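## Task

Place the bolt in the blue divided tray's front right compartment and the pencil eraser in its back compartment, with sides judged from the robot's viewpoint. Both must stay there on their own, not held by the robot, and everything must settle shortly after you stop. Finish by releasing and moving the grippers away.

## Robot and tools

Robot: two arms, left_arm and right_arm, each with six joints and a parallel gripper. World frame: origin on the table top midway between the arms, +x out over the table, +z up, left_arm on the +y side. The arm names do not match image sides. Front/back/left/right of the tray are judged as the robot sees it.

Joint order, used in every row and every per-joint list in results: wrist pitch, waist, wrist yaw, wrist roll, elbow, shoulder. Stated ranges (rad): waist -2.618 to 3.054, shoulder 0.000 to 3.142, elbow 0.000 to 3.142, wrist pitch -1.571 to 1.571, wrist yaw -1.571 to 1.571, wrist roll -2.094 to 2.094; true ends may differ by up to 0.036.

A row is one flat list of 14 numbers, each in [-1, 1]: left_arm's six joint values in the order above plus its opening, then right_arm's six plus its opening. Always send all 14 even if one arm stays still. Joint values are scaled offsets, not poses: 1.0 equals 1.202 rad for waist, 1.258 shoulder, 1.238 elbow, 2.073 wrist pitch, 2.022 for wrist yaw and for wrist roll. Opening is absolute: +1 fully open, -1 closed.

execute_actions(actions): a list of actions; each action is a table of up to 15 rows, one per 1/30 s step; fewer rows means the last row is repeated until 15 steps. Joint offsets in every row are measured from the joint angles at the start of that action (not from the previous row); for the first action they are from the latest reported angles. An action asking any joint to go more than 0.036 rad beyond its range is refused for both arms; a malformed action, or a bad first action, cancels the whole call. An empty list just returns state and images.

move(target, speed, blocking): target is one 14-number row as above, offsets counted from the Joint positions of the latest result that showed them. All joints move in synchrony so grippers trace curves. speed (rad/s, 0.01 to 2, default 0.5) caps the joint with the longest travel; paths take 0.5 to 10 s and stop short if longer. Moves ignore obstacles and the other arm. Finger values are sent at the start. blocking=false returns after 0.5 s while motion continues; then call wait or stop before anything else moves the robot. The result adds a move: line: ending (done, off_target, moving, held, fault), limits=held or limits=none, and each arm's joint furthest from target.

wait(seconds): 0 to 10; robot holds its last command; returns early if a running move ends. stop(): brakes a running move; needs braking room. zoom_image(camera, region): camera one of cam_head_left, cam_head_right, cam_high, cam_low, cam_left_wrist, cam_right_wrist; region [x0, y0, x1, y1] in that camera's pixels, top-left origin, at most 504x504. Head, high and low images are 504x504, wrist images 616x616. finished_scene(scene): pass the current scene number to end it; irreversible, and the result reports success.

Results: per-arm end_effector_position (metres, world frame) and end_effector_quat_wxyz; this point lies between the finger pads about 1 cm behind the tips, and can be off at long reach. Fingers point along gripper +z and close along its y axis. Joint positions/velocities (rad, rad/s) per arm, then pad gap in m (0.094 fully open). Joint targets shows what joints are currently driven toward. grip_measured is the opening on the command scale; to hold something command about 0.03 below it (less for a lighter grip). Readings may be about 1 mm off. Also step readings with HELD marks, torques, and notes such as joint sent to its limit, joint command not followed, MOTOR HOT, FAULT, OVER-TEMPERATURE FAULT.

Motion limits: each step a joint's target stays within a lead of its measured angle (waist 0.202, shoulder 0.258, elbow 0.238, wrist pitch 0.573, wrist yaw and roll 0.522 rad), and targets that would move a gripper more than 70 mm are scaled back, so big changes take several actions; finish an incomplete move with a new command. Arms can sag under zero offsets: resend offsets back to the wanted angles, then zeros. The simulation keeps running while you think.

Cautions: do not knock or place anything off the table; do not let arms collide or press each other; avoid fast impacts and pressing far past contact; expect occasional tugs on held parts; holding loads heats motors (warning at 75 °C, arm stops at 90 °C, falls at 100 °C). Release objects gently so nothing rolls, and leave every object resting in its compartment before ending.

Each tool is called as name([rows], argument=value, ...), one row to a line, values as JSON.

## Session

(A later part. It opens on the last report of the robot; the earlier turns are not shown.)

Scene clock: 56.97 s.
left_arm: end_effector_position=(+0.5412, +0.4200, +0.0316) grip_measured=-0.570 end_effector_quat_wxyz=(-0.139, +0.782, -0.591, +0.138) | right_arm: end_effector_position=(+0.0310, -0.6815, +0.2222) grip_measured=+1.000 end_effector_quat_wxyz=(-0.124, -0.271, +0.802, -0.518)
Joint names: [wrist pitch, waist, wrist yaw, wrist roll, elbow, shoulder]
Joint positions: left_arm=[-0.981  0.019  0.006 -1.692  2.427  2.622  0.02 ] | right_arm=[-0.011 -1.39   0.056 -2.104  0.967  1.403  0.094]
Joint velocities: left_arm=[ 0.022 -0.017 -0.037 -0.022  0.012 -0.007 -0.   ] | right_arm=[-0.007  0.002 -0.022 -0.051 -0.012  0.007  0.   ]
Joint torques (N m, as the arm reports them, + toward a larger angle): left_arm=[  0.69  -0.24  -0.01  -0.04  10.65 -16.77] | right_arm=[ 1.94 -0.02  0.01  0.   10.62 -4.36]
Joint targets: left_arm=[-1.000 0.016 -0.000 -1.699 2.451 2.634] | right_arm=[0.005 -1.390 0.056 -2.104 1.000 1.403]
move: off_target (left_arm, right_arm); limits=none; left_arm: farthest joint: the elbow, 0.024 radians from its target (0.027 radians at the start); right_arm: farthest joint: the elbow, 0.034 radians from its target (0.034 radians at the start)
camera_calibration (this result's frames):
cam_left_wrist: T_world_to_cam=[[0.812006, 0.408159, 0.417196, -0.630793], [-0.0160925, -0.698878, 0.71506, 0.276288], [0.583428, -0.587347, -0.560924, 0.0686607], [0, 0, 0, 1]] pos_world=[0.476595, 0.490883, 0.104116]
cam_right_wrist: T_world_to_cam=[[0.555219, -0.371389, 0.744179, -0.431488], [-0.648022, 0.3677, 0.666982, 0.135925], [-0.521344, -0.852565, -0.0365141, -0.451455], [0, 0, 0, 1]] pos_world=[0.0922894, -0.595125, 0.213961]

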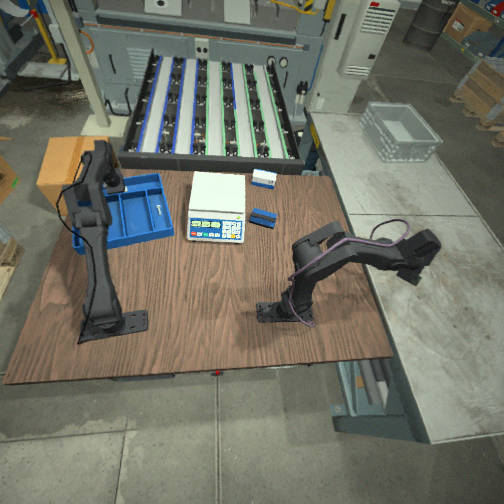

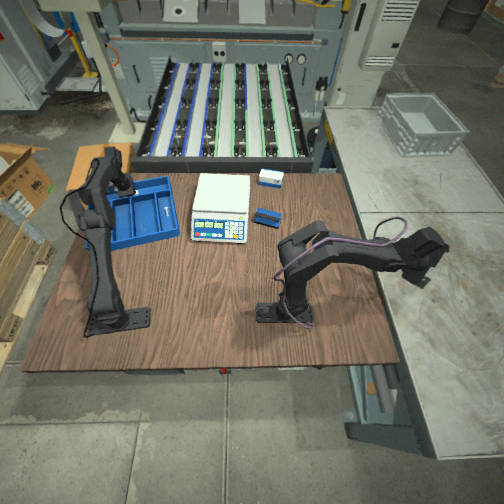

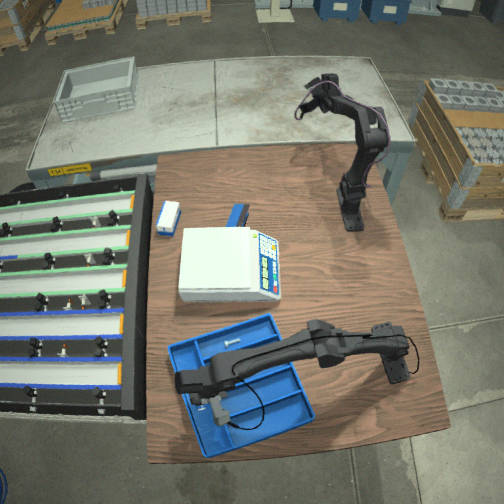

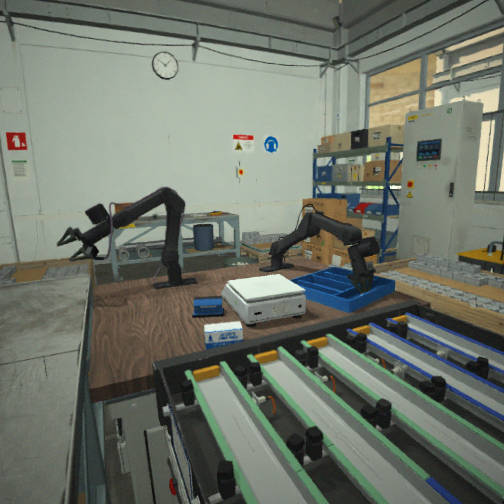

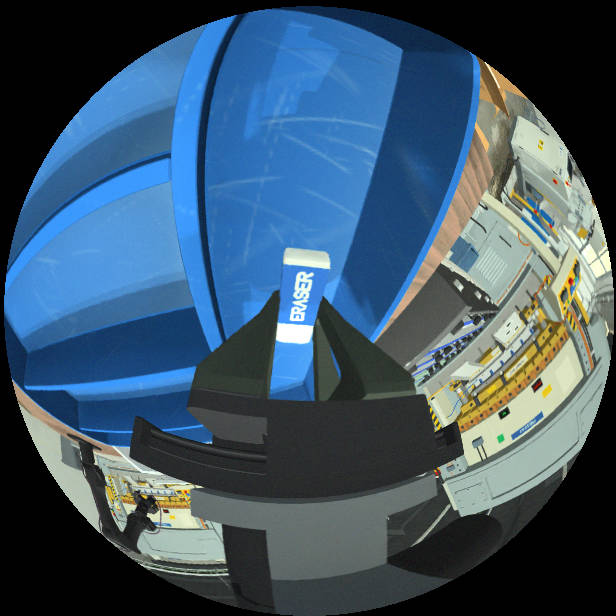

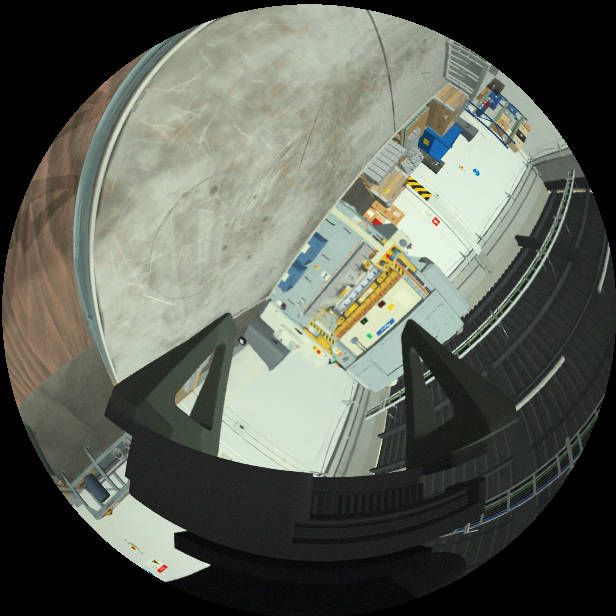

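move(target=[-0.009,-0.002,-0.003,-0.003,0.02,0.022,-0.6,0.008,0,0,0,0.027,0,1], speed=0.06)

execute_actions([
  [[-0.009,-0.002,-0.003,-0.003,0.02,0.01,-0.5,0,0,0,0,0,0,1],[-0.009,-0.002,-0.003,-0.003,0.02,0.01,-0.45,0,0,0,0,0,0,1],[-0.009,-0.002,-0.003,-0.003,0.02,0.01,-0.4,0,0,0,0,0,0,1],[-0.009,-0.002,-0.003,-0.003,0.02,0.01,-0.35,0,0,0,0,0,0,1]],
])

Scene clock: 57.93 s.
left_arm: end_effector_position=(+0.5412, +0.4200, +0.0316) grip_measured=-0.570 end_effector_quat_wxyz=(-0.139, +0.782, -0.591, +0.138) | right_arm: end_effector_position=(+0.0310, -0.6815, +0.2223) grip_measured=+1.000 end_effector_quat_wxyz=(-0.124, -0.271, +0.802, -0.518)
Joint names: [wrist pitch, waist, wrist yaw, wrist roll, elbow, shoulder]
Joint positions: left_arm=[-0.981  0.019  0.006 -1.692  2.427  2.622  0.02 ] | right_arm=[-0.011 -1.39   0.056 -2.104  0.967  1.403  0.094]
Joint velocities: left_arm=[ 0.022 -0.007  0.022 -0.051  0.007 -0.022 -0.001] | right_arm=[-0.051 -0.002  0.007  0.037 -0.007  0.007  0.   ]
Joint torques (N m, as the arm reports them, + toward a larger angle): left_arm=[  0.73  -0.02   0.01  -0.03  10.88 -14.73] | right_arm=[ 1.93 -0.02  0.01  0.01 10.61 -4.37]
Joint targets: left_arm=[-1.000 0.016 -0.000 -1.699 2.452 2.650] | right_arm=[0.006 -1.390 0.056 -2.104 1.000 1.403]
move: off_target (left_arm, right_arm); limits=none; left_arm: farthest joint: the shoulder, 0.027 radians from its target (0.027 radians at the start); right_arm: farthest joint: the elbow, 0.034 radians from its target (0.034 radians at the start)
camera_calibration (this result's frames):
cam_left_wrist: T_world_to_cam=[[0.812006, 0.408159, 0.417196, -0.630793], [-0.0160925, -0.698878, 0.71506, 0.276288], [0.583428, -0.587347, -0.560924, 0.0686607], [0, 0, 0, 1]] pos_world=[0.476595, 0.490883, 0.104116]
cam_right_wrist: T_world_to_cam=[[0.555176, -0.371108, 0.744351, -0.431416], [-0.648061, 0.367951, 0.666805, 0.136099], [-0.521342, -0.852579, -0.0362231, -0.451558], [0, 0, 0, 1]] pos_world=[0.0922962, -0.595168, 0.214017]

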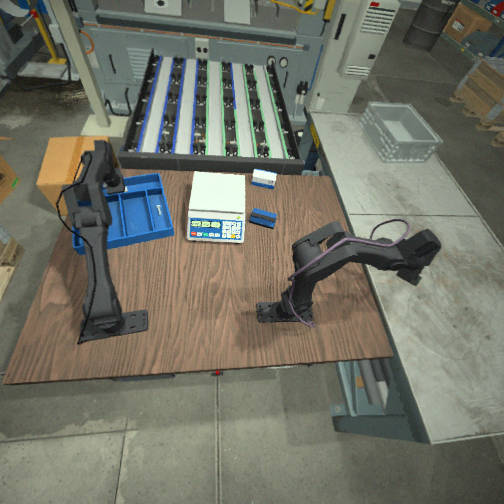

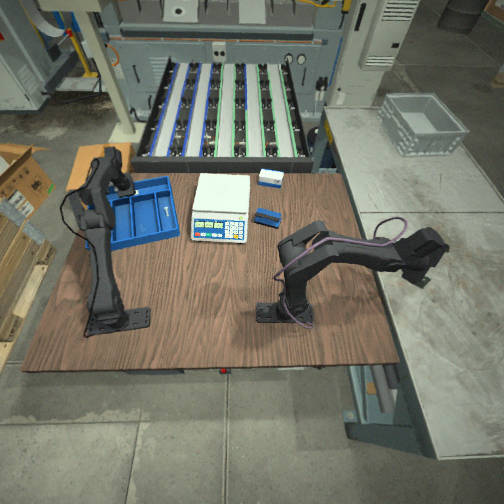

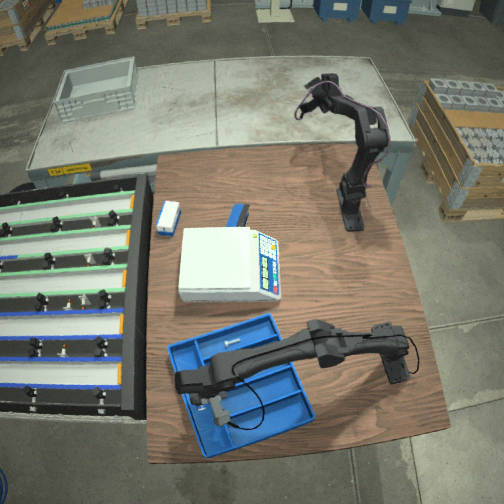

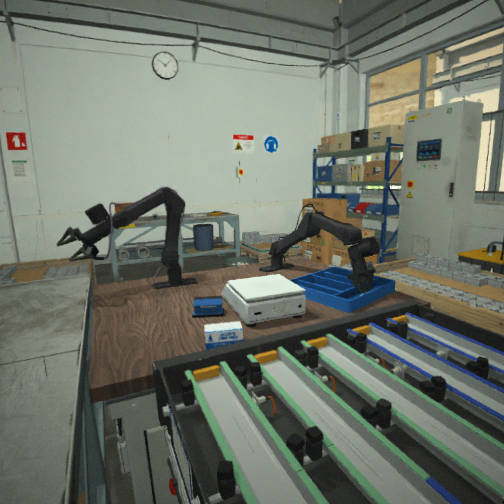

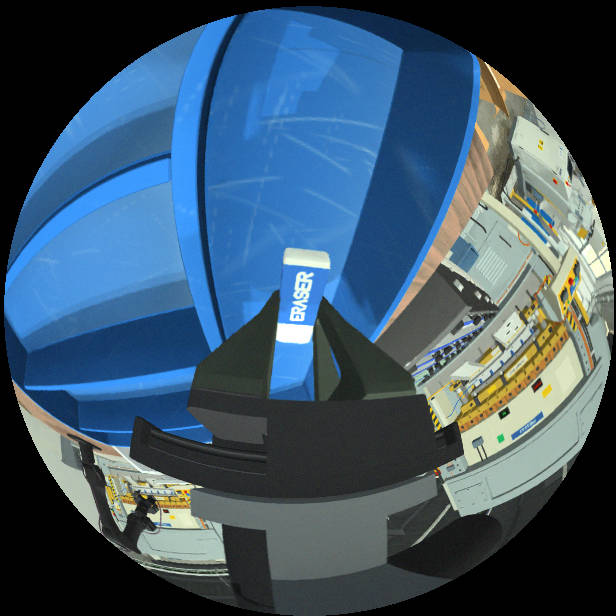

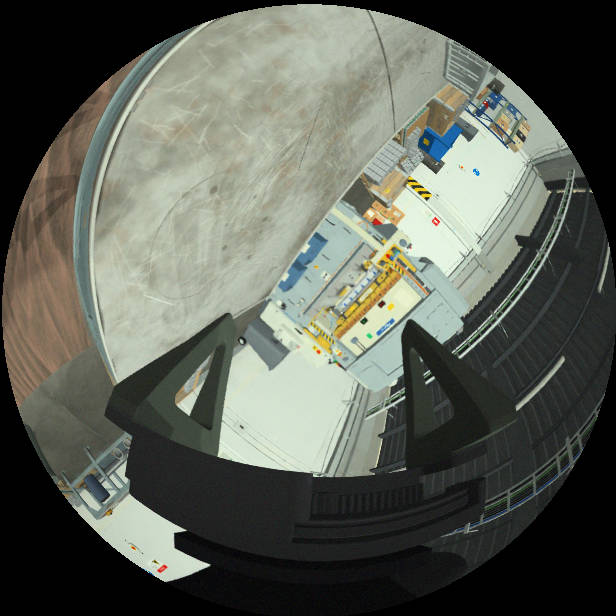

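Scene clock: 58.43 s.
left_arm: end_effector_position=(+0.5420, +0.4201, +0.0327) grip_measured=-0.352 end_effector_quat_wxyz=(-0.140, +0.782, -0.591, +0.140) | right_arm: end_effector_position=(+0.0310, -0.6815, +0.2223) grip_measured=+1.000 end_effector_quat_wxyz=(-0.124, -0.271, +0.802, -0.518)
Joint names: [wrist pitch, waist, wrist yaw, wrist roll, elbow, shoulder]
Joint positions: left_arm=[-0.981  0.019  0.006 -1.692  2.43   2.622  0.03 ] | right_arm=[-0.011 -1.39   0.056 -2.104  0.967  1.403  0.094]
Joint velocities: left_arm=[ 0.022 -0.002 -0.037 -0.007  0.002  0.012  0.001] | right_arm=[ 0.066  0.007 -0.022  0.007 -0.007  0.012  0.   ]
Joint torques (N m, as the arm reports them, + toward a larger angle): left_arm=[  0.65  -0.13  -0.01  -0.03  10.28 -16.46] | right_arm=[ 1.77 -0.05  0.01  0.01  7.57 -4.34]
Joint targets: left_arm=[-1.000 0.016 -0.000 -1.699 2.452 2.635] | right_arm=[-0.011 -1.390 0.056 -2.104 0.967 1.403]
Step readings (joint positions):
0: left_arm=[-0.981 0.019 0.006 -1.692 2.427 2.622] | right_arm=[-0.011 -1.390 0.056 -2.104 0.967 1.403]
1: left_arm=[-0.981 0.019 0.006 -1.692 2.427 2.622] | right_arm=[-0.011 -1.390 0.056 -2.104 0.967 1.403]
2: left_arm=[-0.981 0.019 0.006 -1.692 2.427 2.622] | right_arm=[-0.011 -1.390 0.056 -2.104 0.967 1.403]
4: left_arm=[-0.981 0.019 0.006 -1.692 2.428 2.622] | right_arm=[-0.011 -1.390 0.056 -2.104 0.967 1.403]
8: left_arm=[-0.981 0.019 0.006 -1.692 2.430 2.622] | right_arm=[-0.011 -1.390 0.056 -2.104 0.967 1.403]
15: Joint positions above
camera_calibration (this result's frames):
cam_left_wrist: T_world_to_cam=[[0.810586, 0.407936, 0.420165, -0.631136], [-0.0185171, -0.699258, 0.71463, 0.277084], [0.585327, -0.587049, -0.559255, 0.0677023], [0, 0, 0, 1]] pos_world=[0.477092, 0.490961, 0.105031]
cam_right_wrist: T_world_to_cam=[[0.555176, -0.371108, 0.744351, -0.431416], [-0.648061, 0.367951, 0.666805, 0.136099], [-0.521342, -0.852579, -0.0362231, -0.451558], [0, 0, 0, 1]] pos_world=[0.0922962, -0.595168, 0.214017]

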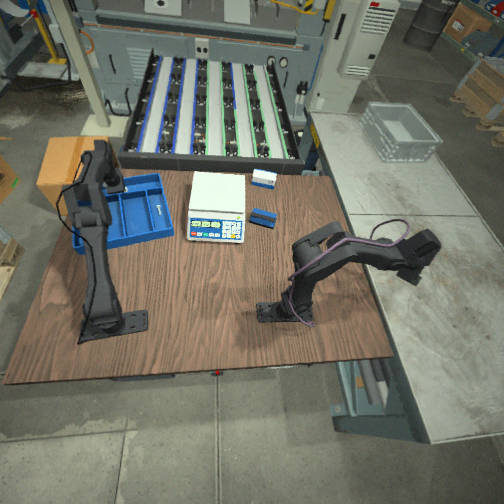

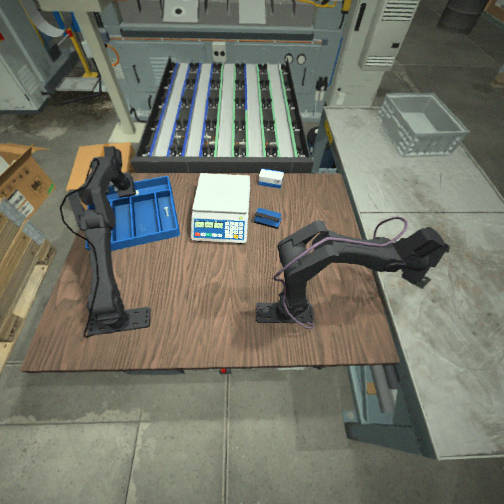

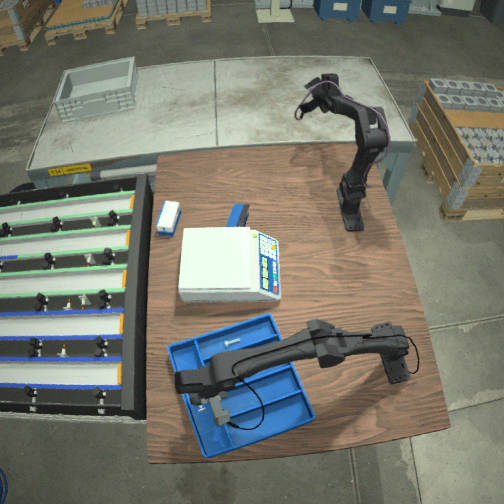

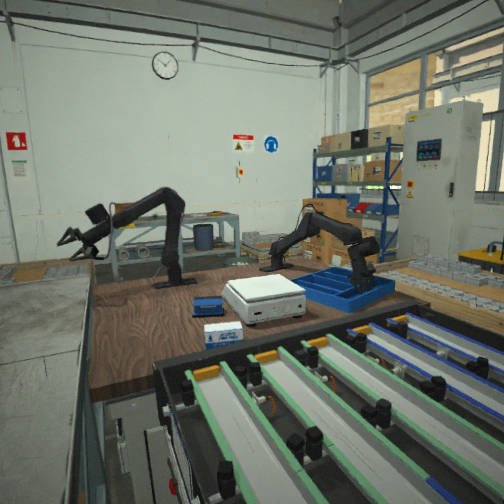

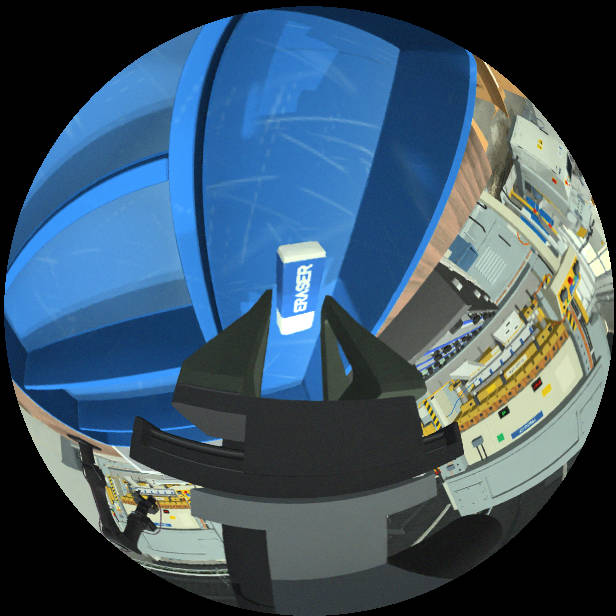

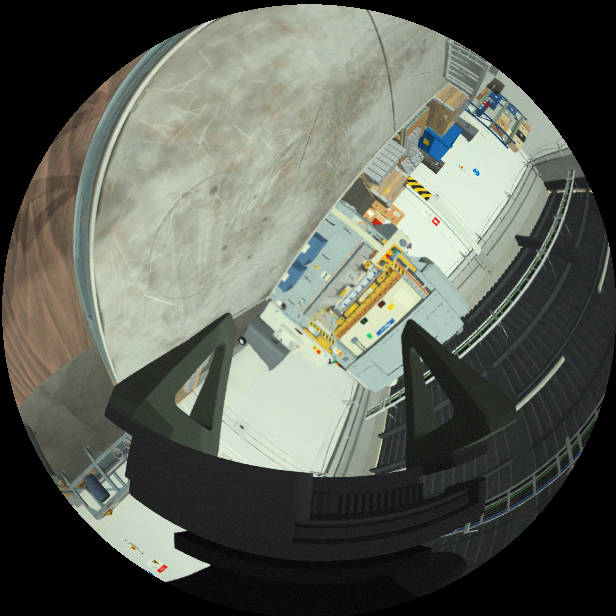

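move(target=[-0.105,0,0,0,-0.73,-0.89,-0.35,0.008,0,0,0,0.027,0,1], speed=0.6)

Scene clock: 60.97 s.
left_arm: end_effector_position=(+0.2981, +0.3819, +0.2226) grip_measured=-0.352 end_effector_quat_wxyz=(-0.148, +0.780, -0.590, +0.147) | right_arm: end_effector_position=(+0.0310, -0.6815, +0.2223) grip_measured=+1.000 end_effector_quat_wxyz=(-0.124, -0.271, +0.802, -0.518)
Joint names: [wrist pitch, waist, wrist yaw, wrist roll, elbow, shoulder]
Joint positions: left_arm=[-1.179  0.019  0.006 -1.692  1.547  1.518  0.03 ] | right_arm=[-0.011 -1.39   0.056 -2.104  0.967  1.403  0.094]
Joint velocities: left_arm=[ 0.037 -0.002 -0.022 -0.007  0.027 -0.017  0.   ] | right_arm=[ 0.022  0.012  0.022  0.007 -0.017 -0.002  0.   ]
Joint torques (N m, as the arm reports them, + toward a larger angle): left_arm=[ 0.76 -0.05  0.02  0.03  6.63 -8.81] | right_arm=[ 1.94 -0.03  0.01  0.01 10.57 -4.35]
Joint targets: left_arm=[-1.199 0.019 0.006 -1.692 1.527 1.502] | right_arm=[0.006 -1.390 0.056 -2.104 1.000 1.403]
move: off_target (left_arm, right_arm); limits=none; left_arm: farthest joint: the elbow, 0.021 radians from its target (0.904 radians at the start); right_arm: farthest joint: the elbow, 0.034 radians from its target (0.034 radians at the start)
camera_calibration (this result's frames):
cam_left_wrist: T_world_to_cam=[[0.800862, 0.406411, 0.43983, -0.498532], [-0.0346421, -0.701788, 0.711543, 0.116595], [0.597846, -0.585085, -0.547956, 0.287165], [0, 0, 0, 1]] pos_world=[0.231614, 0.452449, 0.293661]
cam_right_wrist: T_world_to_cam=[[0.555176, -0.371108, 0.744351, -0.431416], [-0.648061, 0.367951, 0.666805, 0.136099], [-0.521342, -0.852579, -0.0362231, -0.451558], [0, 0, 0, 1]] pos_world=[0.0922962, -0.595168, 0.214017]

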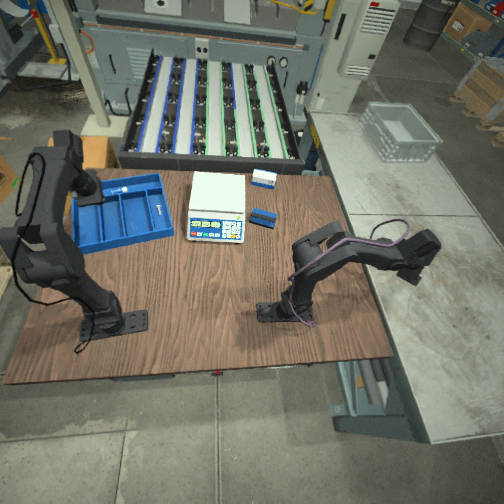

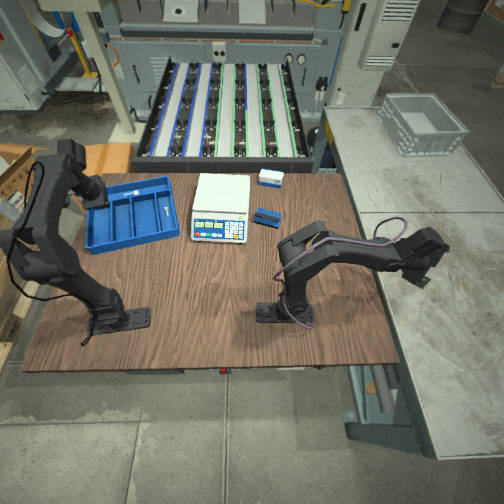

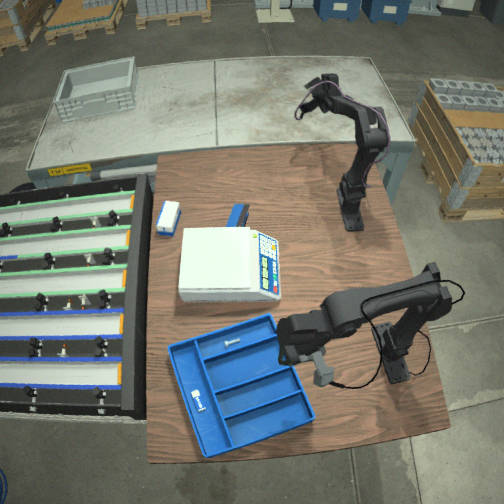

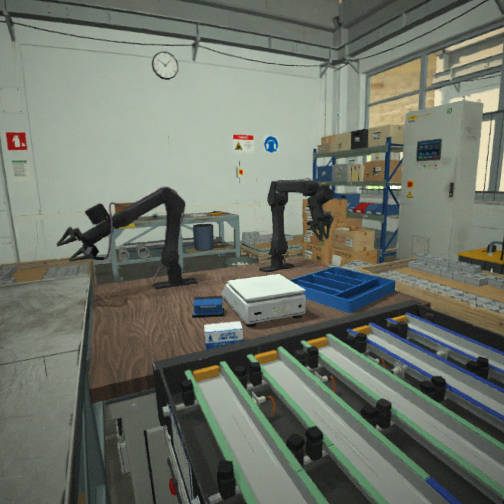

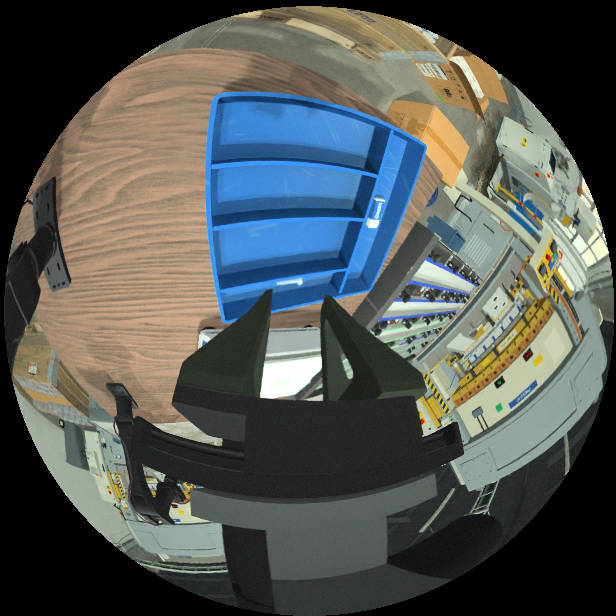

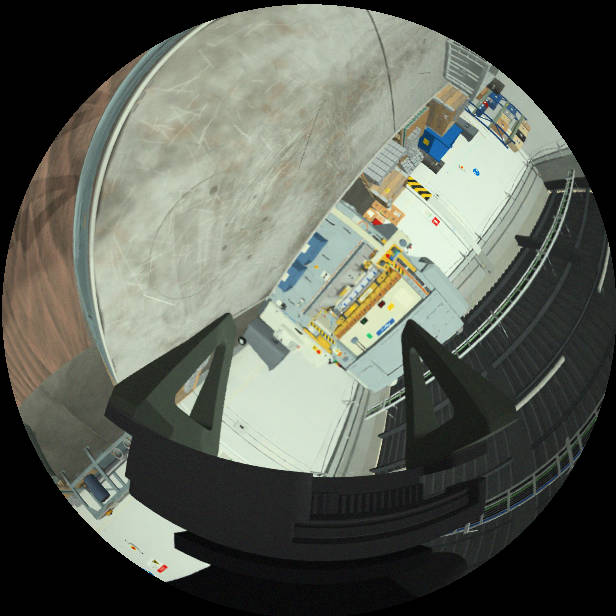

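finished_scene(scene=1)

The scene is finished: the task was done.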